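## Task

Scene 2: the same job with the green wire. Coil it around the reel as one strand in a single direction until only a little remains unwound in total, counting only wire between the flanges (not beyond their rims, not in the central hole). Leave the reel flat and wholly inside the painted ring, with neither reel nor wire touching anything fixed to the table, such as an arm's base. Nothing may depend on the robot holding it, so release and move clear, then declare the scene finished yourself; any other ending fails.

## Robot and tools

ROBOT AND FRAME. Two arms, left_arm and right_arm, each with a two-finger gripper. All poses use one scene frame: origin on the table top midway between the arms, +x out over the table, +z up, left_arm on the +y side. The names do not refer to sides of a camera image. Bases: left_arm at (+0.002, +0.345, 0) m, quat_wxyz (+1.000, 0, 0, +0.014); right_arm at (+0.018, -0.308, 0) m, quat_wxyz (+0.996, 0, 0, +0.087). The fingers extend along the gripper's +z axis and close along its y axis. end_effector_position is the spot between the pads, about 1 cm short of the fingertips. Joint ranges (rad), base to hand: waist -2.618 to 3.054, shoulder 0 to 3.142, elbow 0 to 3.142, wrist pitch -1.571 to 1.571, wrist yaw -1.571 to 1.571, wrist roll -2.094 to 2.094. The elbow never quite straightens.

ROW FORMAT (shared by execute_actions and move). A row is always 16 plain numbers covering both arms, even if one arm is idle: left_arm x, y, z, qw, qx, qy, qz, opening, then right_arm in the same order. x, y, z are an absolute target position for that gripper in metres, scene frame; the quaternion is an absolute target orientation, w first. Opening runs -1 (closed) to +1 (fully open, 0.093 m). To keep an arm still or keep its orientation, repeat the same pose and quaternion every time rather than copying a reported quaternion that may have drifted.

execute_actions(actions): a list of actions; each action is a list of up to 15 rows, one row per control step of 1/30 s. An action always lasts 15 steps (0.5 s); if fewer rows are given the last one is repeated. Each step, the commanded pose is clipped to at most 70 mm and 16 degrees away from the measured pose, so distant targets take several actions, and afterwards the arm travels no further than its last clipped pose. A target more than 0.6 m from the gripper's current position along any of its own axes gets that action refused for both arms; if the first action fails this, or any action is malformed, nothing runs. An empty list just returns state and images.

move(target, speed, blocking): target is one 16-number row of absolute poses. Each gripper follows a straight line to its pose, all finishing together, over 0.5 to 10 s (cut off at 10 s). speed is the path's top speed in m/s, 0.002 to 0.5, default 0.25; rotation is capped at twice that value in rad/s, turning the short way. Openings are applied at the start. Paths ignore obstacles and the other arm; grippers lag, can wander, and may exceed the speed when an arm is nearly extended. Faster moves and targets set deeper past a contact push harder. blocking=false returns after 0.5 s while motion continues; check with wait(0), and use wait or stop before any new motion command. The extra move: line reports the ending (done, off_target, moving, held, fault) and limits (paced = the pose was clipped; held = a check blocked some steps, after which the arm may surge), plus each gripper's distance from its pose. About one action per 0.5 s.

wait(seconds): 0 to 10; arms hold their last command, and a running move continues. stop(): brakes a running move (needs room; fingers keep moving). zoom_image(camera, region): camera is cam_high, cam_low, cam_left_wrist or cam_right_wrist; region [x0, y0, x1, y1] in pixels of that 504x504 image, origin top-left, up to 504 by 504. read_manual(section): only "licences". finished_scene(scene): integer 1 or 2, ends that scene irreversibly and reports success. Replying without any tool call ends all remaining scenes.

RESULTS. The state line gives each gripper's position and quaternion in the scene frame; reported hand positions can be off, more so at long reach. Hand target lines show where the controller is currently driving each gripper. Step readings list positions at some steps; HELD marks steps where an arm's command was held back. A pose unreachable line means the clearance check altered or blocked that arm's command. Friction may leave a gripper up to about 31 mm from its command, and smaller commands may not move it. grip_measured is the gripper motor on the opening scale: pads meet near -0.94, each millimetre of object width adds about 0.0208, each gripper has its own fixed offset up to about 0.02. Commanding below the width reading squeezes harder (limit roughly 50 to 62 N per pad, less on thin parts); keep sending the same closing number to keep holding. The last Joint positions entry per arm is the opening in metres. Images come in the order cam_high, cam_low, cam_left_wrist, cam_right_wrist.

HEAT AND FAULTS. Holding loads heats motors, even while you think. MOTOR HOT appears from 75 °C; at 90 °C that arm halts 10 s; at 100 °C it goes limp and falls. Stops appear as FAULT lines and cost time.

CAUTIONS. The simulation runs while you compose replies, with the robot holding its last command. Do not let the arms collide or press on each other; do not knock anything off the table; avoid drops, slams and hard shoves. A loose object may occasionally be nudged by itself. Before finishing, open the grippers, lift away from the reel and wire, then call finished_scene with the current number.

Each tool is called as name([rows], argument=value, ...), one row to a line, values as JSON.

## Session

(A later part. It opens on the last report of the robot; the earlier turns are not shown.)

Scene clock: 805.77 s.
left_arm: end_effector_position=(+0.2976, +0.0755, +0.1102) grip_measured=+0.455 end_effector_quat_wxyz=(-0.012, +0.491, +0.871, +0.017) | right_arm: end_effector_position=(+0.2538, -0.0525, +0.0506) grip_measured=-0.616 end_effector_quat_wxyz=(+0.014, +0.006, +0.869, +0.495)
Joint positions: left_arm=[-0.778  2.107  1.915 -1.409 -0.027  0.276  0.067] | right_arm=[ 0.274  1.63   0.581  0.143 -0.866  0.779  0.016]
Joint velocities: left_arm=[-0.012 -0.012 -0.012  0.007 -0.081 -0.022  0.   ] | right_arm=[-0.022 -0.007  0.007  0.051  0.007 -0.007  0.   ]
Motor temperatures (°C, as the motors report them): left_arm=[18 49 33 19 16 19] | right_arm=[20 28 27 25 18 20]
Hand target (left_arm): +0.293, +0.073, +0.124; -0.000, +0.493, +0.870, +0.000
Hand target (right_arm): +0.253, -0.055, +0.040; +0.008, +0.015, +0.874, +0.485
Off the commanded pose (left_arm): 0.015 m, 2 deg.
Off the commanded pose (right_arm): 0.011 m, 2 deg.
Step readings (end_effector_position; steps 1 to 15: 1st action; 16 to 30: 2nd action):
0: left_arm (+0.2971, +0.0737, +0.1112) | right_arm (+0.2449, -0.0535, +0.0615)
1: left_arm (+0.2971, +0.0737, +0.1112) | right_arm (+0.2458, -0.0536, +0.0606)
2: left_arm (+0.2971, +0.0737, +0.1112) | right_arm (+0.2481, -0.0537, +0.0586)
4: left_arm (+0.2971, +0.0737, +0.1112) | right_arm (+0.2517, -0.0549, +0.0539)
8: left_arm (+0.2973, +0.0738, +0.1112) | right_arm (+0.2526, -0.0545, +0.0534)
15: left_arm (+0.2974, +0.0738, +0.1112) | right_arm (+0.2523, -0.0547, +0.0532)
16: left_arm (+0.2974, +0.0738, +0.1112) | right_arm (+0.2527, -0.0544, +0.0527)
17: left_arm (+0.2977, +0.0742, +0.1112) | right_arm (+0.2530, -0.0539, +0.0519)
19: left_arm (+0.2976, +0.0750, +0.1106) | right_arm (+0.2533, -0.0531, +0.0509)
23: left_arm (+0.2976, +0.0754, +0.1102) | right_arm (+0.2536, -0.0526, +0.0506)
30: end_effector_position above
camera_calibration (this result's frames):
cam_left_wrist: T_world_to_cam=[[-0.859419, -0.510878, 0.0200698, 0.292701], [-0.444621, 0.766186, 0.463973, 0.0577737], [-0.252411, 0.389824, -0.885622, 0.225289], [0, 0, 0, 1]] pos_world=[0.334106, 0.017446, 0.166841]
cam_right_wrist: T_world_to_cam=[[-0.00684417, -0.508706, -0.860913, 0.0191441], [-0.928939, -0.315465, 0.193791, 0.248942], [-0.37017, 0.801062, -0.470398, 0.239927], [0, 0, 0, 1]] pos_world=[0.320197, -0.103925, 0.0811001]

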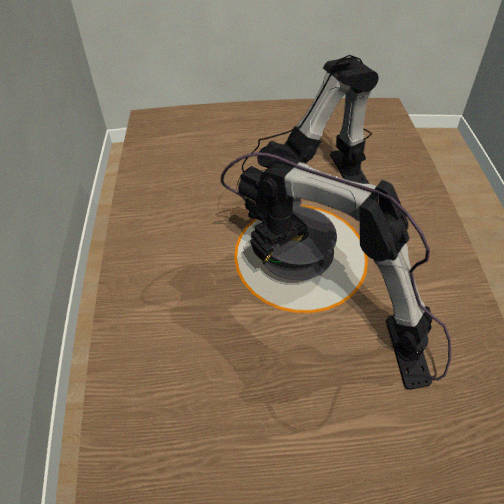

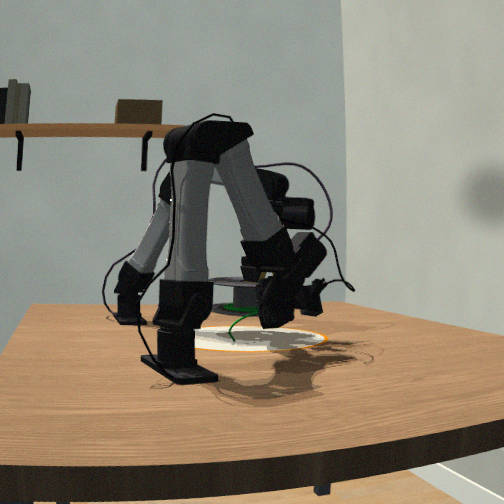

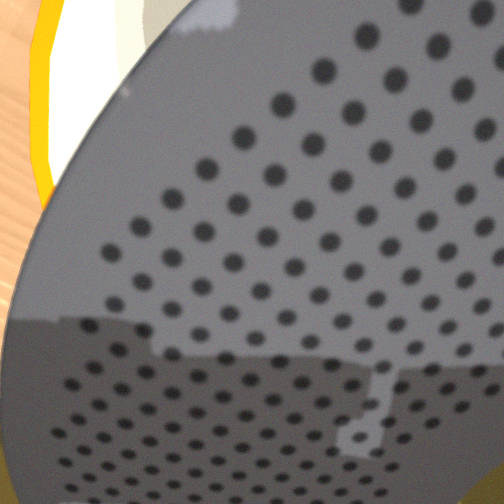

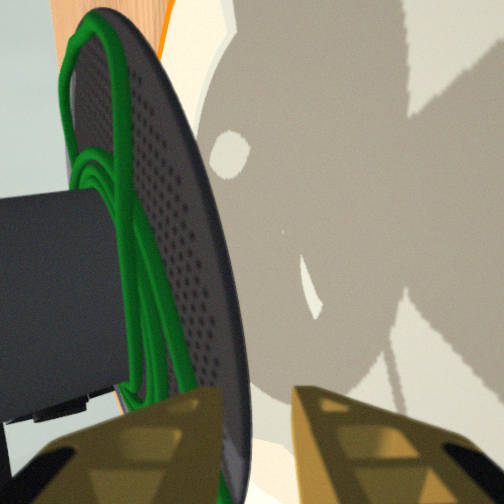

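execute_actions([
  [[0.2874,0.0800,0.124,0,0.4305,0.9026,0,0.4, 0.254,-0.055,0.040,0.0085,0.0153,0.8745,0.4847,-0.62]],
  [[0.2813,0.0862,0.124,0,0.3665,0.9304,0,0.4, 0.254,-0.055,0.040,0.0085,0.0153,0.8745,0.4847,-0.62]],
  [[0.2744,0.0916,0.124,0,0.3007,0.9537,0,0.4, 0.254,-0.055,0.040,0.0085,0.0153,0.8745,0.4847,-0.62]],
  [[0.2668,0.0960,0.124,0,0.2334,0.9724,0,0.4, 0.254,-0.055,0.040,0.0085,0.0153,0.8745,0.4847,-0.62]],
  [[0.2585,0.0995,0.124,0,0.1650,0.9863,0,0.4, 0.254,-0.055,0.040,0.0085,0.0153,0.8745,0.4847,-0.62]],
])

zoom_image(camera="cam_low", region=[190, 280, 310, 350])

Scene clock: 809.63 s.
left_arm: end_effector_position=(+0.2596, +0.1075, +0.1115) grip_measured=+0.455 end_effector_quat_wxyz=(-0.020, +0.168, +0.985, +0.025) | right_arm: end_effector_position=(+0.2541, -0.0526, +0.0504) grip_measured=-0.617 end_effector_quat_wxyz=(+0.015, +0.006, +0.869, +0.494)
Joint positions: left_arm=[-0.782  1.93   1.661 -1.364 -0.02  -0.418  0.067] | right_arm=[ 0.274  1.63   0.581  0.144 -0.864  0.779  0.016]
Joint velocities: left_arm=[ 0.007 -0.002  0.002 -0.037 -0.022 -0.081 -0.   ] | right_arm=[ 0.007  0.012  0.007 -0.051  0.051 -0.051 -0.001]
Motor temperatures (°C, as the motors report them): left_arm=[18 50 33 19 16 19] | right_arm=[20 28 26 25 18 20]
Hand target (left_arm): +0.258, +0.100, +0.124; -0.001, +0.166, +0.986, +0.000
Hand target (right_arm): +0.253, -0.055, +0.040; +0.008, +0.015, +0.874, +0.485
Off the commanded pose (left_arm): 0.015 m, 4 deg.
Off the commanded pose (right_arm): 0.011 m, 2 deg.
Step readings (end_effector_position; steps 1 to 15: 1st action; 16 to 30: 2nd action; 31 to 45: 3rd action; 46 to 60: 4th action; 61 to 75: 5th action):
0: left_arm (+0.2976, +0.0755, +0.1102) | right_arm (+0.2538, -0.0525, +0.0506)
1: left_arm (+0.2967, +0.0763, +0.1095) | right_arm (+0.2538, -0.0525, +0.0506)
2: left_arm (+0.2946, +0.0781, +0.1087) | right_arm (+0.2540, -0.0525, +0.0506)
4: left_arm (+0.2912, +0.0811, +0.1079) | right_arm (+0.2540, -0.0525, +0.0505)
8: left_arm (+0.2895, +0.0827, +0.1092) | right_arm (+0.2541, -0.0526, +0.0505)
15: left_arm (+0.2891, +0.0831, +0.1096) | right_arm (+0.2541, -0.0526, +0.0505)
16: left_arm (+0.2884, +0.0837, +0.1093) | right_arm (+0.2541, -0.0526, +0.0505)
17: left_arm (+0.2868, +0.0849, +0.1087) | right_arm (+0.2541, -0.0526, +0.0505)
19: left_arm (+0.2836, +0.0879, +0.1087) | right_arm (+0.2541, -0.0526, +0.0505)
23: left_arm (+0.2819, +0.0895, +0.1103) | right_arm (+0.2541, -0.0526, +0.0505)
30: left_arm (+0.2814, +0.0900, +0.1101) | right_arm (+0.2541, -0.0526, +0.0504)
31: left_arm (+0.2806, +0.0905, +0.1098) | right_arm (+0.2541, -0.0526, +0.0504)
32: left_arm (+0.2792, +0.0918, +0.1092) | right_arm (+0.2541, -0.0526, +0.0504)
34: left_arm (+0.2760, +0.0947, +0.1093) | right_arm (+0.2541, -0.0526, +0.0504)
38: left_arm (+0.2743, +0.0963, +0.1106) | right_arm (+0.2541, -0.0526, +0.0504)
45: left_arm (+0.2740, +0.0966, +0.1106) | right_arm (+0.2541, -0.0526, +0.0504)
46: left_arm (+0.2733, +0.0971, +0.1102) | right_arm (+0.2541, -0.0526, +0.0504)
47: left_arm (+0.2720, +0.0981, +0.1096) | right_arm (+0.2541, -0.0526, +0.0504)
49: left_arm (+0.2690, +0.1009, +0.1097) | right_arm (+0.2541, -0.0526, +0.0504)
53: left_arm (+0.2674, +0.1024, +0.1111) | right_arm (+0.2541, -0.0526, +0.0504)
60: left_arm (+0.2672, +0.1026, +0.1111) | right_arm (+0.2541, -0.0526, +0.0504)
61: left_arm (+0.2665, +0.1031, +0.1106) | right_arm (+0.2541, -0.0526, +0.0504)
62: left_arm (+0.2652, +0.1041, +0.1103) | right_arm (+0.2541, -0.0526, +0.0504)
64: left_arm (+0.2622, +0.1069, +0.1101) | right_arm (+0.2541, -0.0526, +0.0504)
68: left_arm (+0.2602, +0.1079, +0.1113) | right_arm (+0.2541, -0.0526, +0.0504)
75: end_effector_position above
camera_calibration (this result's frames):
cam_left_wrist: T_world_to_cam=[[-0.338436, -0.940973, -0.00562471, 0.190238], [-0.829223, 0.295407, 0.474473, 0.165036], [-0.444804, 0.165243, -0.880252, 0.27784], [0, 0, 0, 1]] pos_world=[0.32482, 0.0843449, 0.167335]
cam_right_wrist: T_world_to_cam=[[-0.00630154, -0.509808, -0.860265, 0.0187434], [-0.929667, -0.313901, 0.192833, 0.249599], [-0.368346, 0.800975, -0.471974, 0.239688], [0, 0, 0, 1]] pos_world=[0.32045, -0.104079, 0.0811198]

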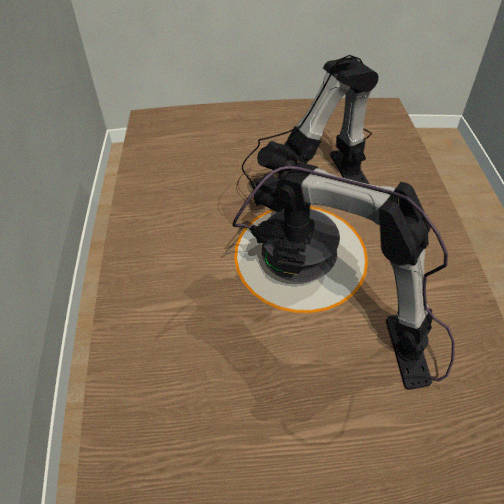

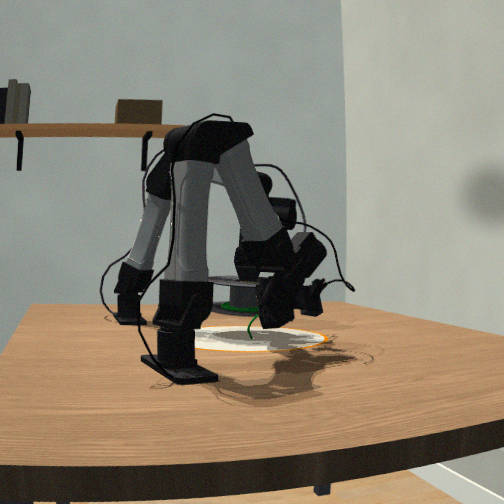

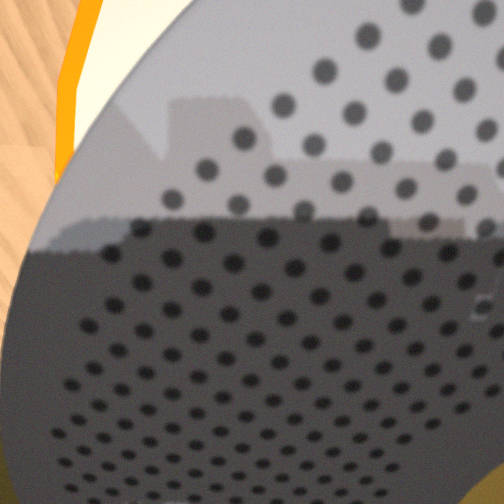

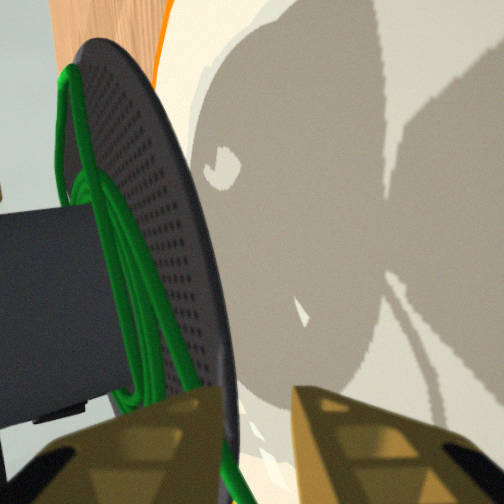

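Region (190, 280, 310, 350) of cam_low's 504x504 image, scaled by 4.200, with more detail than that image has; it fills the top 294 rows of this view, and the rest is white.

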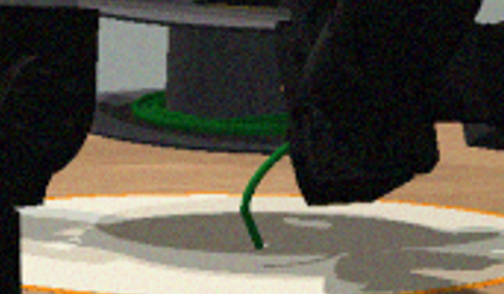

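execute_actions([
  [[0.2499,0.0960,0.124,0,0.0958,0.9954,0,0.4, 0.254,-0.055,0.040,0.0085,0.0153,0.8745,0.4847,-0.62]],
  [[0.2410,0.0965,0.124,0,0.0262,0.9997,0,0.4, 0.254,-0.055,0.040,0.0085,0.0153,0.8745,0.4847,-0.62]],
  [[0.2321,0.0965,0.124,0,-0.0436,0.9990,0,0.4, 0.254,-0.055,0.040,0.0085,0.0153,0.8745,0.4847,-0.62]],
  [[0.2233,0.0954,0.124,0,-0.1132,0.9936,0,0.4, 0.254,-0.055,0.040,0.0085,0.0153,0.8745,0.4847,-0.62]],
  [[0.2148,0.0928,0.124,0,-0.1822,0.9833,0,0.4, 0.254,-0.055,0.040,0.0085,0.0153,0.8745,0.4847,-0.62]],
])

zoom_image(camera="cam_low", region=[190, 280, 310, 350])

Scene clock: 812.93 s.
left_arm: end_effector_position=(+0.2134, +0.1006, +0.1122) grip_measured=+0.455 end_effector_quat_wxyz=(-0.014, -0.177, +0.984, +0.033) | right_arm: end_effector_position=(+0.2542, -0.0526, +0.0504) grip_measured=-0.617 end_effector_quat_wxyz=(+0.015, +0.006, +0.869, +0.494)
Joint positions: left_arm=[-0.89   1.832  1.534 -1.344 -0.01  -1.219  0.067] | right_arm=[ 0.274  1.63   0.581  0.144 -0.863  0.779  0.016]
Joint velocities: left_arm=[ 0.002 -0.017 -0.002 -0.007  0.022 -0.022  0.   ] | right_arm=[-0.017  0.002  0.002 -0.037  0.051 -0.022 -0.   ]
Motor temperatures (°C, as the motors report them): left_arm=[18 51 33 19 16 19] | right_arm=[20 28 26 25 18 20]
Hand target (left_arm): +0.215, +0.093, +0.124; -0.001, -0.181, +0.983, +0.000
Hand target (right_arm): +0.253, -0.055, +0.040; +0.008, +0.015, +0.874, +0.485
Off the commanded pose (left_arm): 0.014 m, 4 deg.
Off the commanded pose (right_arm): 0.011 m, 2 deg.
Step readings (end_effector_position; steps 1 to 15: 1st action; 16 to 30: 2nd action; 31 to 45: 3rd action; 46 to 60: 4th action; 61 to 75: 5th action):
0: left_arm (+0.2596, +0.1075, +0.1114) | right_arm (+0.2541, -0.0526, +0.0504)
1: left_arm (+0.2587, +0.1073, +0.1112) | right_arm (+0.2541, -0.0526, +0.0504)
2: left_arm (+0.2573, +0.1069, +0.1108) | right_arm (+0.2541, -0.0526, +0.0504)
4: left_arm (+0.2538, +0.1056, +0.1107) | right_arm (+0.2541, -0.0526, +0.0504)
8: left_arm (+0.2503, +0.1037, +0.1113) | right_arm (+0.2541, -0.0526, +0.0504)
15: left_arm (+0.2500, +0.1038, +0.1115) | right_arm (+0.2541, -0.0526, +0.0504)
16: left_arm (+0.2491, +0.1038, +0.1112) | right_arm (+0.2541, -0.0526, +0.0504)
17: left_arm (+0.2478, +0.1043, +0.1107) | right_arm (+0.2541, -0.0526, +0.0504)
19: left_arm (+0.2442, +0.1051, +0.1107) | right_arm (+0.2541, -0.0526, +0.0504)
23: left_arm (+0.2414, +0.1046, +0.1115) | right_arm (+0.2541, -0.0526, +0.0504)
30: left_arm (+0.2411, +0.1048, +0.1117) | right_arm (+0.2541, -0.0526, +0.0504)
31: left_arm (+0.2402, +0.1047, +0.1114) | right_arm (+0.2541, -0.0526, +0.0504)
32: left_arm (+0.2387, +0.1049, +0.1111) | right_arm (+0.2541, -0.0526, +0.0504)
34: left_arm (+0.2351, +0.1053, +0.1110) | right_arm (+0.2541, -0.0526, +0.0504)
38: left_arm (+0.2321, +0.1045, +0.1118) | right_arm (+0.2541, -0.0526, +0.0504)
45: left_arm (+0.2318, +0.1046, +0.1119) | right_arm (+0.2541, -0.0526, +0.0504)
46: left_arm (+0.2310, +0.1045, +0.1118) | right_arm (+0.2541, -0.0526, +0.0504)
47: left_arm (+0.2295, +0.1046, +0.1115) | right_arm (+0.2541, -0.0526, +0.0504)
49: left_arm (+0.2259, +0.1044, +0.1115) | right_arm (+0.2541, -0.0526, +0.0504)
53: left_arm (+0.2228, +0.1032, +0.1121) | right_arm (+0.2541, -0.0526, +0.0504)
60: left_arm (+0.2224, +0.1034, +0.1121) | right_arm (+0.2542, -0.0526, +0.0504)
61: left_arm (+0.2215, +0.1031, +0.1119) | right_arm (+0.2542, -0.0526, +0.0504)
62: left_arm (+0.2202, +0.1028, +0.1117) | right_arm (+0.2542, -0.0526, +0.0504)
64: left_arm (+0.2168, +0.1018, +0.1118) | right_arm (+0.2542, -0.0526, +0.0504)
68: left_arm (+0.2137, +0.1004, +0.1122) | right_arm (+0.2542, -0.0526, +0.0504)
75: end_effector_position above
camera_calibration (this result's frames):
cam_left_wrist: T_world_to_cam=[[0.33991, -0.939882, -0.0329029, 0.0263284], [-0.837133, -0.318323, 0.444836, 0.195155], [-0.428567, -0.12366, -0.895007, 0.286298], [0, 0, 0, 1]] pos_world=[0.27712, 0.122272, 0.170293]
cam_right_wrist: T_world_to_cam=[[-0.00631003, -0.510039, -0.860128, 0.0186813], [-0.929766, -0.31363, 0.192797, 0.249682], [-0.368096, 0.800935, -0.472238, 0.239654], [0, 0, 0, 1]] pos_world=[0.320479, -0.104111, 0.0811039]

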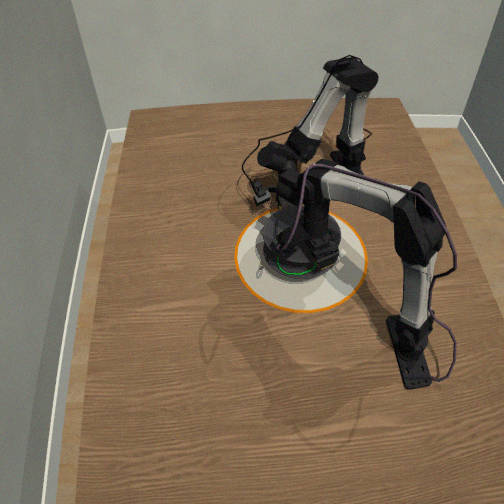

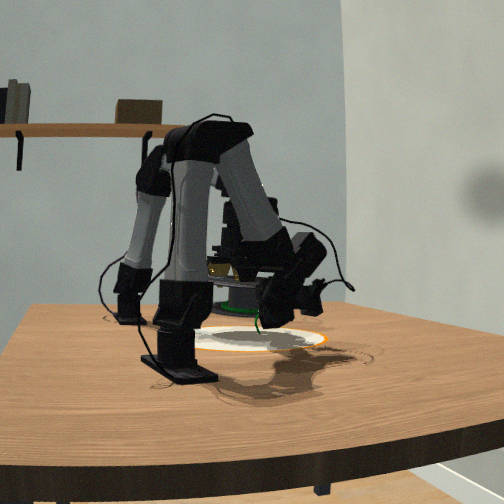

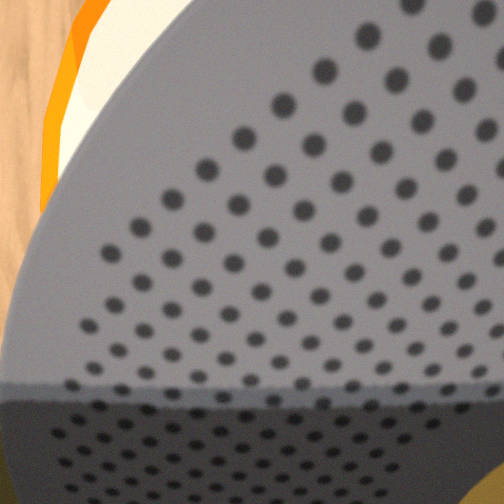

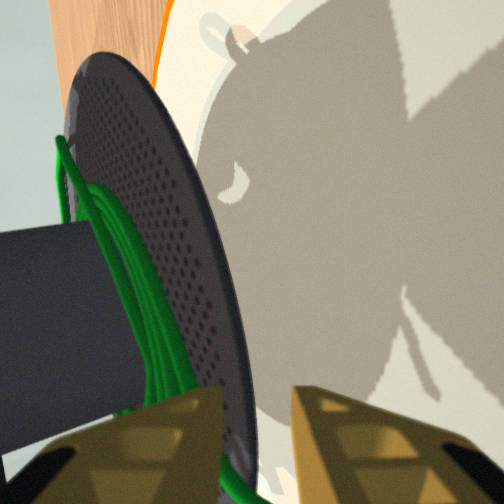

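Region (190, 280, 310, 350) of cam_low's 504x504 image, scaled by 4.200, with more detail than that image has; it fills the top 294 rows of this view, and the rest is white.

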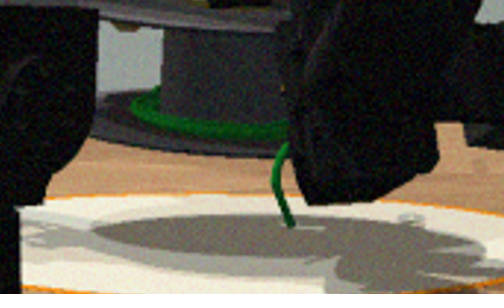

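execute_actions([
  [[0.2085,0.0890,0.124,0,-0.2504,0.9681,0,0.4, 0.254,-0.055,0.040,0.0085,0.0153,0.8745,0.4847,-0.62]],
  [[0.2020,0.0841,0.124,0,-0.3173,0.9483,0,0.4, 0.254,-0.055,0.040,0.0085,0.0153,0.8745,0.4847,-0.62]],
  [[0.1960,0.0783,0.124,0,-0.3827,0.9239,0,0.4, 0.254,-0.055,0.040,0.0085,0.0153,0.8745,0.4847,-0.62]],
  [[0.1905,0.0715,0.124,0,-0.4462,0.8949,0,0.4, 0.254,-0.055,0.040,0.0085,0.0153,0.8745,0.4847,-0.62]],
  [[0.1870,0.0660,0.124,0,-0.4924,0.8704,0,0.4, 0.254,-0.055,0.040,0.0085,0.0153,0.8745,0.4847,-0.62]],
])

zoom_image(camera="cam_low", region=[190, 280, 310, 350])

Scene clock: 816.27 s.
left_arm: end_effector_position=(+0.1807, +0.0758, +0.1122) grip_measured=+0.455 end_effector_quat_wxyz=(-0.007, -0.486, +0.873, +0.035) | right_arm: end_effector_position=(+0.2549, -0.0530, +0.0498) grip_measured=-0.617 end_effector_quat_wxyz=(+0.017, +0.008, +0.870, +0.492)
Joint positions: left_arm=[-1.008  1.832  1.534 -1.344  0.008 -1.996  0.067] | right_arm=[ 0.274  1.63   0.581  0.144 -0.857  0.779  0.016]
Joint velocities: left_arm=[-0.007  0.017  0.007 -0.037  0.037 -0.037 -0.001] | right_arm=[ 0.007  0.007 -0.002 -0.051 -0.066 -0.081  0.   ]
Motor temperatures (°C, as the motors report them): left_arm=[18 51 32 19 16 19] | right_arm=[20 28 26 25 18 20]
Hand target (left_arm): +0.187, +0.066, +0.124; -0.000, -0.492, +0.870, +0.000
Hand target (right_arm): +0.254, -0.055, +0.040; +0.008, +0.015, +0.874, +0.485
Off the commanded pose (left_arm): 0.017 m, 4 deg.
Off the commanded pose (right_arm): 0.010 m, 2 deg.
Step readings (end_effector_position; steps 1 to 15: 1st action; 16 to 30: 2nd action; 31 to 45: 3rd action; 46 to 60: 4th action; 61 to 75: 5th action):
0: left_arm (+0.2134, +0.1006, +0.1122) | right_arm (+0.2542, -0.0526, +0.0504)
1: left_arm (+0.2128, +0.1002, +0.1122) | right_arm (+0.2542, -0.0526, +0.0504)
2: left_arm (+0.2119, +0.0994, +0.1122) | right_arm (+0.2542, -0.0526, +0.0504)
4: left_arm (+0.2099, +0.0977, +0.1122) | right_arm (+0.2542, -0.0526, +0.0504)
8: left_arm (+0.2076, +0.0958, +0.1122) | right_arm (+0.2542, -0.0526, +0.0504)
15: left_arm (+0.2076, +0.0958, +0.1122) | right_arm (+0.2543, -0.0527, +0.0503)
16: left_arm (+0.2069, +0.0952, +0.1122) | right_arm (+0.2543, -0.0527, +0.0503)
17: left_arm (+0.2059, +0.0944, +0.1122) | right_arm (+0.2543, -0.0527, +0.0503)
19: left_arm (+0.2034, +0.0923, +0.1122) | right_arm (+0.2543, -0.0527, +0.0502)
23: left_arm (+0.2007, +0.0902, +0.1122) | right_arm (+0.2543, -0.0527, +0.0502)
30: left_arm (+0.2006, +0.0901, +0.1122) | right_arm (+0.2544, -0.0527, +0.0502)
31: left_arm (+0.1999, +0.0896, +0.1122) | right_arm (+0.2544, -0.0528, +0.0502)
32: left_arm (+0.1989, +0.0888, +0.1122) | right_arm (+0.2544, -0.0528, +0.0502)
34: left_arm (+0.1962, +0.0868, +0.1122) | right_arm (+0.2545, -0.0528, +0.0501)
38: left_arm (+0.1935, +0.0848, +0.1122) | right_arm (+0.2545, -0.0528, +0.0501)
45: left_arm (+0.1934, +0.0847, +0.1122) | right_arm (+0.2545, -0.0528, +0.0501)
46: left_arm (+0.1927, +0.0842, +0.1122) | right_arm (+0.2545, -0.0528, +0.0501)
47: left_arm (+0.1917, +0.0835, +0.1122) | right_arm (+0.2545, -0.0528, +0.0501)
49: left_arm (+0.1890, +0.0815, +0.1122) | right_arm (+0.2547, -0.0529, +0.0500)
53: left_arm (+0.1861, +0.0795, +0.1122) | right_arm (+0.2549, -0.0530, +0.0498)
60: left_arm (+0.1858, +0.0793, +0.1122) | right_arm (+0.2549, -0.0530, +0.0498)
61: left_arm (+0.1853, +0.0789, +0.1122) | right_arm (+0.2549, -0.0530, +0.0498)
62: left_arm (+0.1846, +0.0784, +0.1122) | right_arm (+0.2549, -0.0530, +0.0498)
64: left_arm (+0.1828, +0.0772, +0.1122) | right_arm (+0.2549, -0.0530, +0.0498)
68: left_arm (+0.1808, +0.0759, +0.1122) | right_arm (+0.2549, -0.0530, +0.0498)
75: end_effector_position above
camera_calibration (this result's frames):
cam_left_wrist: T_world_to_cam=[[0.844695, -0.534348, -0.0310387, -0.108071], [-0.476427, -0.77703, 0.411391, 0.133312], [-0.243944, -0.332712, -0.91093, 0.253525], [0, 0, 0, 1]] pos_world=[0.216646, 0.13019, 0.172746]
cam_right_wrist: T_world_to_cam=[[-0.00645568, -0.51373, -0.857928, 0.0176892], [-0.931342, -0.309287, 0.19221, 0.25101], [-0.364089, 0.800265, -0.476461, 0.239102], [0, 0, 0, 1]] pos_world=[0.320945, -0.104623, 0.080852]

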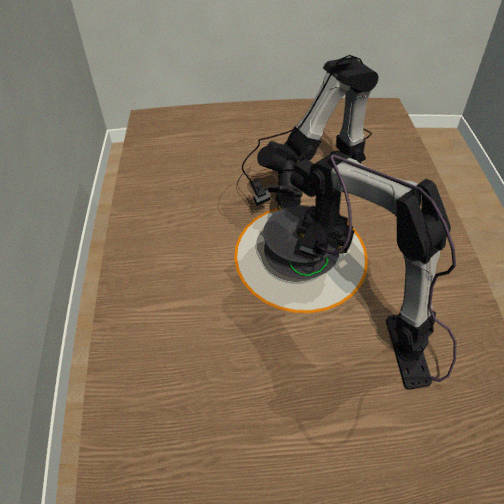

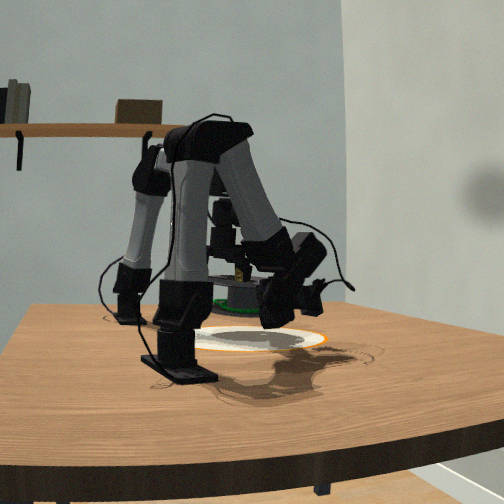

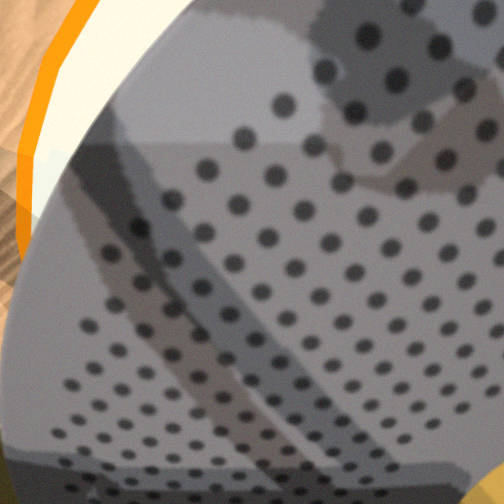

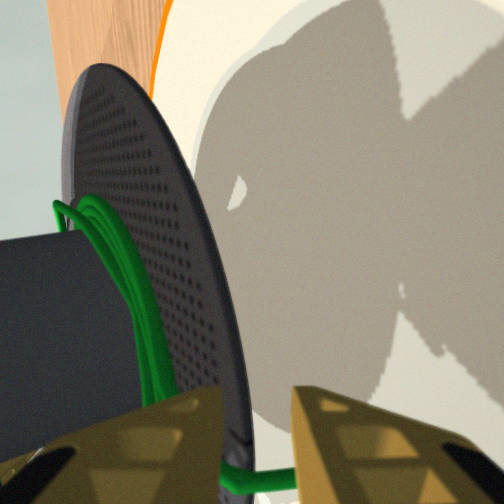

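Region (190, 280, 310, 350) of cam_low's 504x504 image, scaled by 4.200, with more detail than that image has; it fills the top 294 rows of this view, and the rest is white.

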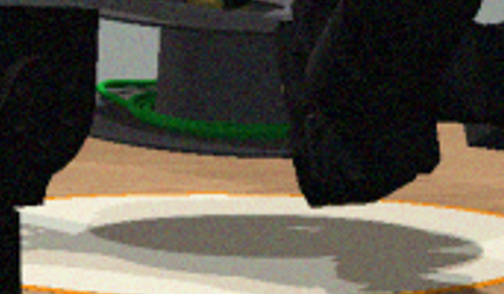

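execute_actions([
  [[0.2000,0.0660,0.124,0,-0.4924,0.8704,0,0.4, 0.254,-0.055,0.040,0.0085,0.0153,0.8745,0.4847,-0.62]],
  [[0.2110,0.0680,0.124,0,-0.4924,0.8704,0,0.4, 0.254,-0.055,0.040,0.0085,0.0153,0.8745,0.4847,-0.62]],
])

Scene clock: 818.37 s.
left_arm: end_effector_position=(+0.1949, +0.0786, +0.1153) grip_measured=+0.455 end_effector_quat_wxyz=(-0.012, -0.485, +0.874, +0.035) | right_arm: end_effector_position=(+0.2571, -0.0521, +0.0515) grip_measured=-0.617 end_effector_quat_wxyz=(+0.024, +0.004, +0.869, +0.495)
Joint positions: left_arm=[-0.964  1.855  1.576 -1.364  0.015 -1.949  0.067] | right_arm=[ 0.274  1.63   0.581  0.16  -0.856  0.779  0.016]
Joint velocities: left_arm=[ 0.012 -0.012 -0.027 -0.051 -0.022 -0.066  0.001] | right_arm=[-0.002 -0.007 -0.012  0.007 -0.037  0.007  0.   ]
Motor temperatures (°C, as the motors report them): left_arm=[18 51 33 19 16 19] | right_arm=[20 28 26 25 18 20]
Hand target (left_arm): +0.210, +0.068, +0.124; -0.000, -0.492, +0.870, +0.000
Hand target (right_arm): +0.253, -0.055, +0.041; +0.008, +0.015, +0.874, +0.485
Off the commanded pose (left_arm): 0.021 m, 4 deg.
Off the commanded pose (right_arm): 0.012 m, 3 deg.
Step readings (end_effector_position; steps 1 to 15: 1st action; 16 to 30: 2nd action):
0: left_arm (+0.1807, +0.0758, +0.1122) | right_arm (+0.2549, -0.0530, +0.0498)
1: left_arm (+0.1812, +0.0758, +0.1128) | right_arm (+0.2549, -0.0530, +0.0498)
2: left_arm (+0.1822, +0.0756, +0.1137) | right_arm (+0.2550, -0.0530, +0.0499)
4: left_arm (+0.1835, +0.0765, +0.1147) | right_arm (+0.2561, -0.0524, +0.0508)
8: left_arm (+0.1844, +0.0768, +0.1151) | right_arm (+0.2566, -0.0522, +0.0513)
15: left_arm (+0.1845, +0.0769, +0.1152) | right_arm (+0.2566, -0.0522, +0.0513)
16: left_arm (+0.1852, +0.0771, +0.1153) | right_arm (+0.2566, -0.0522, +0.0513)
17: left_arm (+0.1869, +0.0773, +0.1157) | right_arm (+0.2568, -0.0522, +0.0514)
19: left_arm (+0.1912, +0.0778, +0.1155) | right_arm (+0.2571, -0.0521, +0.0515)
23: left_arm (+0.1949, +0.0786, +0.1153) | right_arm (+0.2571, -0.0521, +0.0515)
30: end_effector_position above
camera_calibration (this result's frames):
cam_left_wrist: T_world_to_cam=[[0.843506, -0.535912, -0.0359975, -0.117521], [-0.473868, -0.774055, 0.419867, 0.139235], [-0.252875, -0.337102, -0.906872, 0.262343], [0, 0, 0, 1]] pos_world=[0.231449, 0.133231, 0.175221]
cam_right_wrist: T_world_to_cam=[[0.00592357, -0.508456, -0.861068, 0.0169168], [-0.934296, -0.309751, 0.176479, 0.254573], [-0.356448, 0.803447, -0.476883, 0.238215], [0, 0, 0, 1]] pos_world=[0.322658, -0.103938, 0.0832406]

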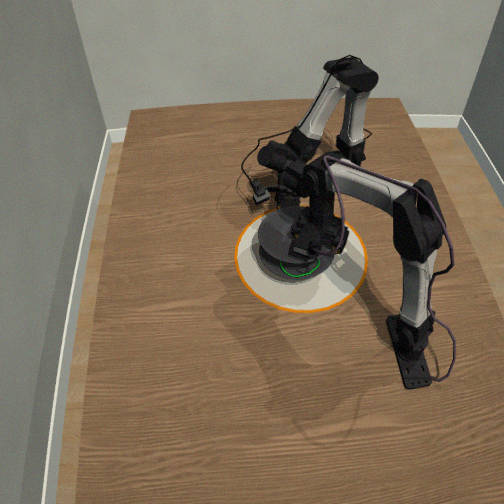

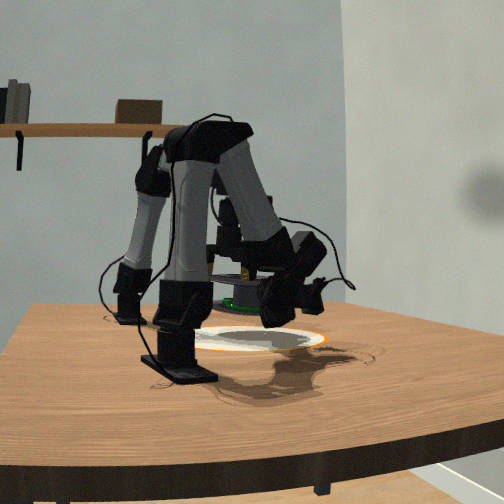

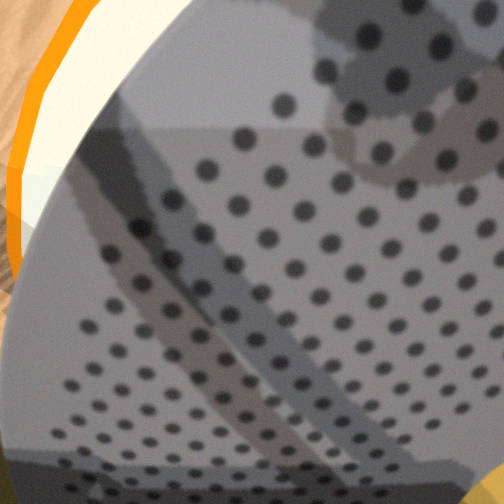

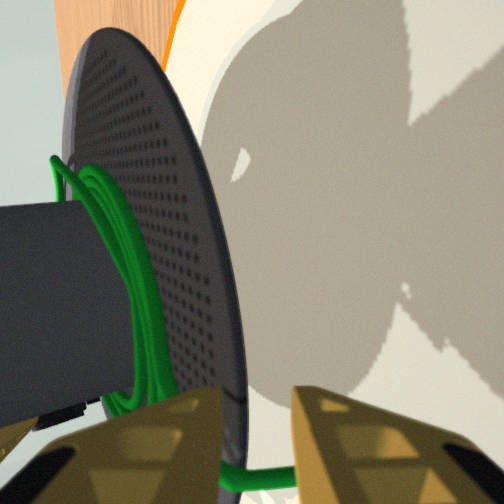

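execute_actions([
  [[0.2220,0.0680,0.124,0,-0.4924,0.8704,0,0.4, 0.254,-0.055,0.040,0.0085,0.0153,0.8745,0.4847,-0.62]],
  [[0.2330,0.0680,0.124,0,-0.4924,0.8704,0,0.4, 0.254,-0.055,0.040,0.0085,0.0153,0.8745,0.4847,-0.62]],
])

Scene clock: 821.17 s.
left_arm: end_effector_position=(+0.2158, +0.0785, +0.1156) grip_measured=+0.455 end_effector_quat_wxyz=(-0.015, -0.485, +0.873, +0.037) | right_arm: end_effector_position=(+0.2579, -0.0520, +0.0517) grip_measured=-0.617 end_effector_quat_wxyz=(+0.026, +0.004, +0.868, +0.495)
Joint positions: left_arm=[-0.914  1.909  1.648 -1.387  0.016 -1.901  0.067] | right_arm=[ 0.274  1.63   0.581  0.164 -0.854  0.779  0.016]
Joint velocities: left_arm=[-0.012  0.007 -0.017 -0.051 -0.007 -0.007  0.001] | right_arm=[-0.022  0.002  0.002 -0.007 -0.022  0.007 -0.001]
Motor temperatures (°C, as the motors report them): left_arm=[18 50 33 19 16 19] | right_arm=[20 27 26 25 18 20]
Hand target (left_arm): +0.232, +0.068, +0.125; -0.000, -0.492, +0.870, -0.000
Hand target (right_arm): +0.253, -0.055, +0.041; +0.008, +0.015, +0.874, +0.485
Off the commanded pose (left_arm): 0.022 m, 5 deg.
Off the commanded pose (right_arm): 0.013 m, 3 deg.
Step readings (end_effector_position; steps 1 to 15: 1st action; 16 to 30: 2nd action):
0: left_arm (+0.1949, +0.0786, +0.1153) | right_arm (+0.2571, -0.0521, +0.0515)
1: left_arm (+0.1958, +0.0786, +0.1157) | right_arm (+0.2571, -0.0521, +0.0515)
2: left_arm (+0.1974, +0.0784, +0.1160) | right_arm (+0.2573, -0.0521, +0.0516)
4: left_arm (+0.2016, +0.0781, +0.1156) | right_arm (+0.2575, -0.0520, +0.0517)
8: left_arm (+0.2051, +0.0785, +0.1155) | right_arm (+0.2575, -0.0520, +0.0517)
15: left_arm (+0.2052, +0.0785, +0.1156) | right_arm (+0.2575, -0.0520, +0.0517)
16: left_arm (+0.2060, +0.0786, +0.1159) | right_arm (+0.2575, -0.0520, +0.0517)
17: left_arm (+0.2077, +0.0785, +0.1161) | right_arm (+0.2576, -0.0520, +0.0517)
19: left_arm (+0.2118, +0.0781, +0.1156) | right_arm (+0.2579, -0.0520, +0.0517)
23: left_arm (+0.2157, +0.0786, +0.1155) | right_arm (+0.2579, -0.0520, +0.0517)
30: end_effector_position above
camera_calibration (this result's frames):
cam_left_wrist: T_world_to_cam=[[0.843798, -0.535087, -0.0410792, -0.134723], [-0.470666, -0.774636, 0.422389, 0.14802], [-0.257836, -0.337076, -0.905483, 0.268773], [0, 0, 0, 1]] pos_world=[0.252646, 0.13317, 0.175313]
cam_right_wrist: T_world_to_cam=[[0.00881003, -0.50842, -0.861064, 0.0164035], [-0.935477, -0.308408, 0.17253, 0.255857], [-0.353276, 0.803986, -0.478332, 0.237808], [0, 0, 0, 1]] pos_world=[0.323216, -0.103946, 0.0837327]

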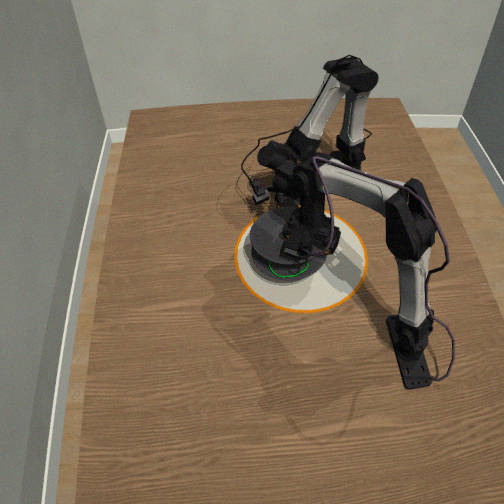

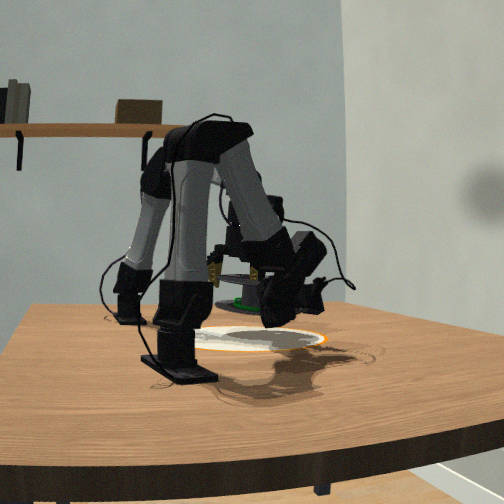

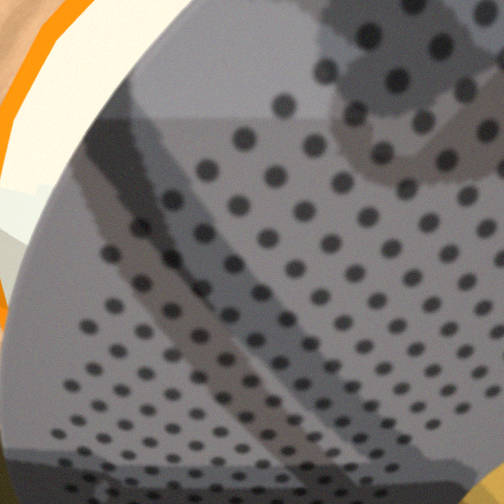

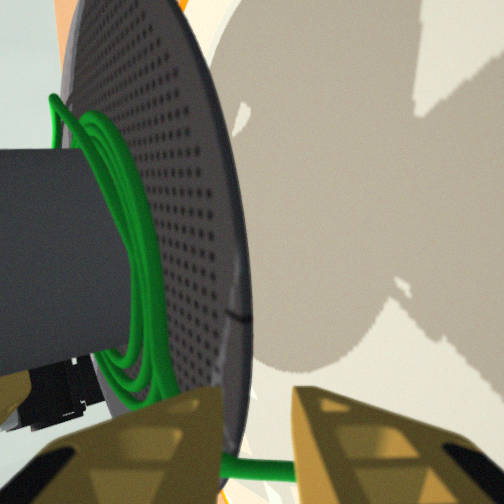

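execute_actions([
  [[0.2440,0.0660,0.124,0,-0.4924,0.8704,0,0.4, 0.254,-0.055,0.040,0.0085,0.0153,0.8745,0.4847,-0.62]],
  [[0.2540,0.0640,0.124,0,-0.4924,0.8704,0,0.4, 0.254,-0.055,0.040,0.0085,0.0153,0.8745,0.4847,-0.62]],
])

Scene clock: 822.83 s.
left_arm: end_effector_position=(+0.2358, +0.0743, +0.1152) grip_measured=+0.455 end_effector_quat_wxyz=(-0.017, -0.485, +0.873, +0.039) | right_arm: end_effector_position=(+0.2587, -0.0524, +0.0518) grip_measured=-0.617 end_effector_quat_wxyz=(+0.028, +0.004, +0.869, +0.495)
Joint positions: left_arm=[-0.878  1.98   1.743 -1.417  0.016 -1.865  0.067] | right_arm=[ 0.273  1.63   0.581  0.166 -0.852  0.779  0.016]
Joint velocities: left_arm=[ 0.017  0.002 -0.002 -0.051  0.007  0.066 -0.001] | right_arm=[ 0.007  0.002  0.022 -0.051  0.066 -0.066 -0.001]
Motor temperatures (°C, as the motors report them): left_arm=[18 50 33 19 16 19] | right_arm=[20 27 26 25 18 20]
Hand target (left_arm): +0.253, +0.064, +0.125; -0.000, -0.493, +0.870, -0.000
Hand target (right_arm): +0.253, -0.055, +0.041; +0.009, +0.016, +0.874, +0.485
Off the commanded pose (left_arm): 0.023 m, 5 deg.
Off the commanded pose (right_arm): 0.013 m, 3 deg.
Step readings (end_effector_position; steps 1 to 15: 1st action; 16 to 30: 2nd action):
0: left_arm (+0.2158, +0.0785, +0.1156) | right_arm (+0.2579, -0.0520, +0.0517)
1: left_arm (+0.2166, +0.0783, +0.1159) | right_arm (+0.2579, -0.0520, +0.0517)
2: left_arm (+0.2183, +0.0777, +0.1163) | right_arm (+0.2581, -0.0521, +0.0517)
4: left_arm (+0.2223, +0.0766, +0.1155) | right_arm (+0.2583, -0.0522, +0.0518)
8: left_arm (+0.2261, +0.0764, +0.1153) | right_arm (+0.2583, -0.0522, +0.0518)
15: left_arm (+0.2262, +0.0764, +0.1154) | right_arm (+0.2583, -0.0522, +0.0518)
16: left_arm (+0.2270, +0.0762, +0.1157) | right_arm (+0.2583, -0.0522, +0.0518)
17: left_arm (+0.2285, +0.0755, +0.1162) | right_arm (+0.2585, -0.0522, +0.0518)
19: left_arm (+0.2320, +0.0745, +0.1152) | right_arm (+0.2587, -0.0524, +0.0518)
23: left_arm (+0.2357, +0.0742, +0.1152) | right_arm (+0.2587, -0.0524, +0.0518)
30: end_effector_position above
camera_calibration (this result's frames):
cam_left_wrist: T_world_to_cam=[[0.843643, -0.534921, -0.0461121, -0.153319], [-0.468452, -0.775326, 0.423584, 0.153695], [-0.262336, -0.335752, -0.904682, 0.272987], [0, 0, 0, 1]] pos_world=[0.272959, 0.128806, 0.174794]
cam_right_wrist: T_world_to_cam=[[0.00944809, -0.508879, -0.860786, 0.0160345], [-0.936722, -0.30576, 0.170478, 0.257113], [-0.349947, 0.804707, -0.479567, 0.237671], [0, 0, 0, 1]] pos_world=[0.323864, -0.104481, 0.0839494]

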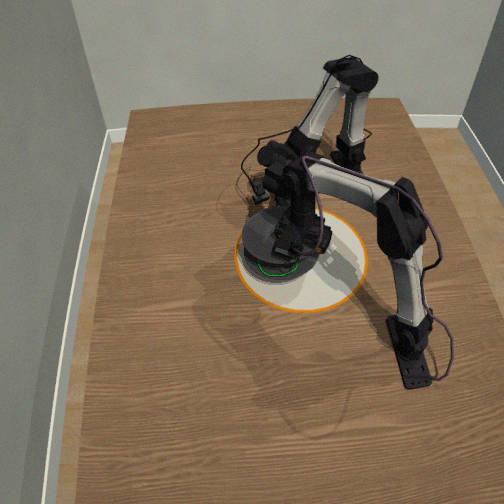

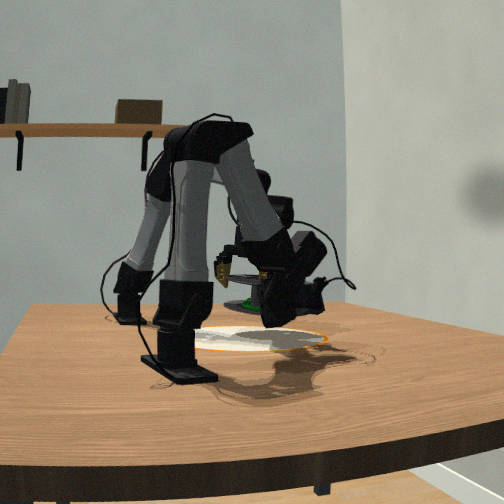

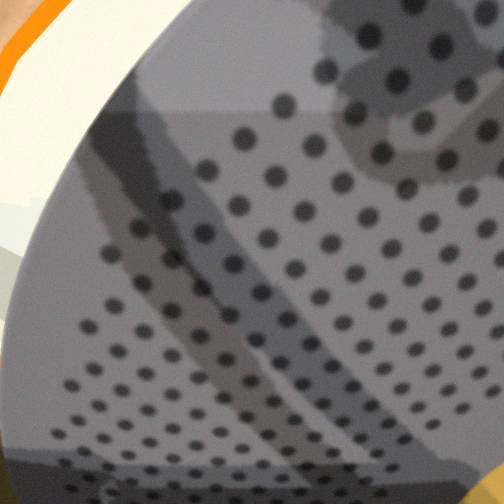

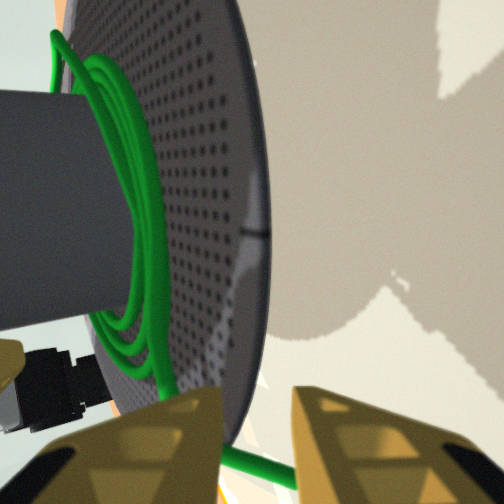

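execute_actions([
  [[0.2300,0.0660,0.124,0,-0.4924,0.8704,0,0.4, 0.256,-0.055,0.048,0.0085,0.0153,0.8745,0.4847,-0.60]],
  [[0.2180,0.0660,0.124,0,-0.4924,0.8704,0,0.4, 0.256,-0.055,0.050,0.0085,0.0153,0.8745,0.4847,-0.58]],
  [[0.2060,0.0660,0.124,0,-0.4924,0.8704,0,0.4, 0.256,-0.055,0.050,0.0085,0.0153,0.8745,0.4847,-0.58]],
  [[0.1950,0.0660,0.124,0,-0.4924,0.8704,0,0.4, 0.256,-0.055,0.050,0.0085,0.0153,0.8745,0.4847,-0.58]],
])

Scene clock: 826.37 s.
left_arm: end_effector_position=(+0.1932, +0.0737, +0.1103) grip_measured=+0.455 end_effector_quat_wxyz=(-0.005, -0.495, +0.868, +0.037) | right_arm: end_effector_position=(+0.2494, -0.0556, +0.0458) grip_measured=-0.583 end_effector_quat_wxyz=(+0.000, +0.016, +0.874, +0.486)
Joint positions: left_arm=[-0.983  1.869  1.574 -1.351  0.003 -1.992  0.067] | right_arm=[ 0.273  1.63   0.581  0.104 -0.862  0.779  0.017]
Joint velocities: left_arm=[-0.007 -0.002 -0.002  0.037  0.051 -0.051 -0.   ] | right_arm=[-0.002 -0.012 -0.002 -0.037 -0.007 -0.037 -0.001]
Motor temperatures (°C, as the motors report them): left_arm=[18 50 33 19 16 19] | right_arm=[20 27 27 25 18 20]
Hand target (left_arm): +0.195, +0.067, +0.124; -0.000, -0.492, +0.871, +0.001
Hand target (right_arm): +0.256, -0.055, +0.050; +0.009, +0.015, +0.874, +0.485
Off the commanded pose (left_arm): 0.016 m, 4 deg.
Off the commanded pose (right_arm): 0.008 m, 1 deg.
Step readings (end_effector_position; steps 1 to 15: 1st action; 16 to 30: 2nd action; 31 to 45: 3rd action; 46 to 60: 4th action):
0: left_arm (+0.2358, +0.0743, +0.1152) | right_arm (+0.2587, -0.0524, +0.0518)
1: left_arm (+0.2347, +0.0743, +0.1141) | right_arm (+0.2584, -0.0525, +0.0515)
2: left_arm (+0.2326, +0.0747, +0.1125) | right_arm (+0.2577, -0.0529, +0.0508)
4: left_arm (+0.2265, +0.0754, +0.1109) | right_arm (+0.2556, -0.0539, +0.0490)
8: left_arm (+0.2227, +0.0736, +0.1104) | right_arm (+0.2535, -0.0549, +0.0472)
15: left_arm (+0.2231, +0.0731, +0.1104) | right_arm (+0.2533, -0.0550, +0.0470)
16: left_arm (+0.2224, +0.0730, +0.1100) | right_arm (+0.2532, -0.0550, +0.0469)
17: left_arm (+0.2207, +0.0733, +0.1095) | right_arm (+0.2528, -0.0552, +0.0466)
19: left_arm (+0.2160, +0.0739, +0.1099) | right_arm (+0.2520, -0.0556, +0.0460)
23: left_arm (+0.2139, +0.0737, +0.1101) | right_arm (+0.2510, -0.0556, +0.0459)
30: left_arm (+0.2139, +0.0737, +0.1100) | right_arm (+0.2510, -0.0556, +0.0459)
31: left_arm (+0.2130, +0.0737, +0.1095) | right_arm (+0.2510, -0.0556, +0.0459)
32: left_arm (+0.2109, +0.0740, +0.1091) | right_arm (+0.2509, -0.0556, +0.0459)
34: left_arm (+0.2054, +0.0741, +0.1096) | right_arm (+0.2507, -0.0557, +0.0457)
38: left_arm (+0.2030, +0.0737, +0.1101) | right_arm (+0.2501, -0.0556, +0.0458)
45: left_arm (+0.2030, +0.0737, +0.1101) | right_arm (+0.2501, -0.0556, +0.0458)
46: left_arm (+0.2021, +0.0737, +0.1097) | right_arm (+0.2501, -0.0556, +0.0458)
47: left_arm (+0.2003, +0.0739, +0.1094) | right_arm (+0.2500, -0.0557, +0.0457)
49: left_arm (+0.1952, +0.0740, +0.1098) | right_arm (+0.2499, -0.0557, +0.0457)
53: left_arm (+0.1932, +0.0737, +0.1103) | right_arm (+0.2494, -0.0556, +0.0458)
60: end_effector_position above
camera_calibration (this result's frames):
cam_left_wrist: T_world_to_cam=[[0.855394, -0.51698, -0.03214, -0.122998], [-0.461494, -0.788824, 0.40593, 0.136933], [-0.235211, -0.332398, -0.913339, 0.252636], [0, 0, 0, 1]] pos_world=[0.227829, 0.128404, 0.171204]
cam_right_wrist: T_world_to_cam=[[-0.0380058, -0.525739, -0.849796, 0.0197411], [-0.922975, -0.307456, 0.231491, 0.242109], [-0.382978, 0.793139, -0.473559, 0.241487], [0, 0, 0, 1]] pos_world=[0.316695, -0.106717, 0.0750885]

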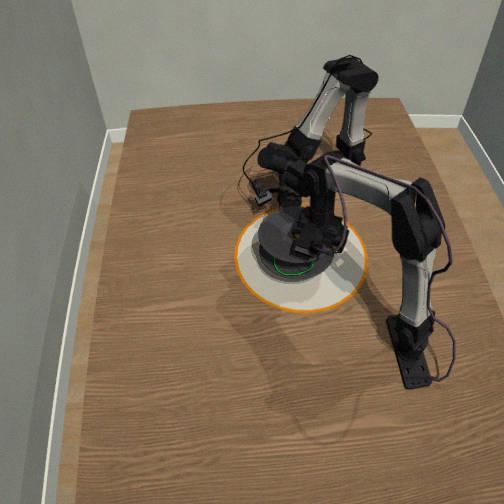

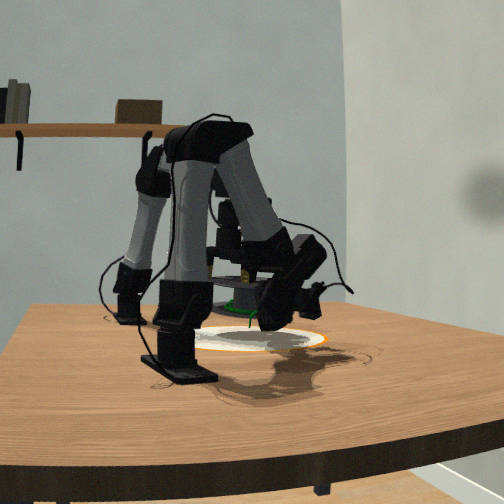

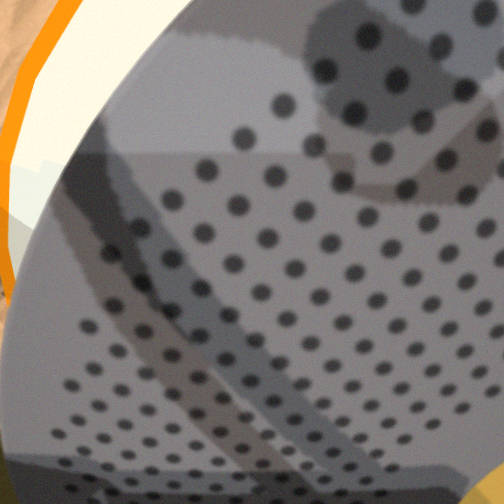

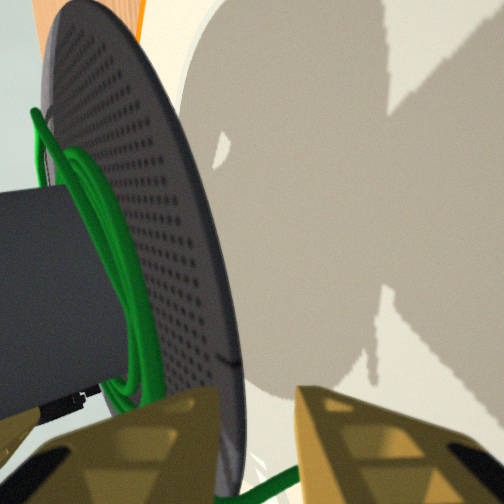

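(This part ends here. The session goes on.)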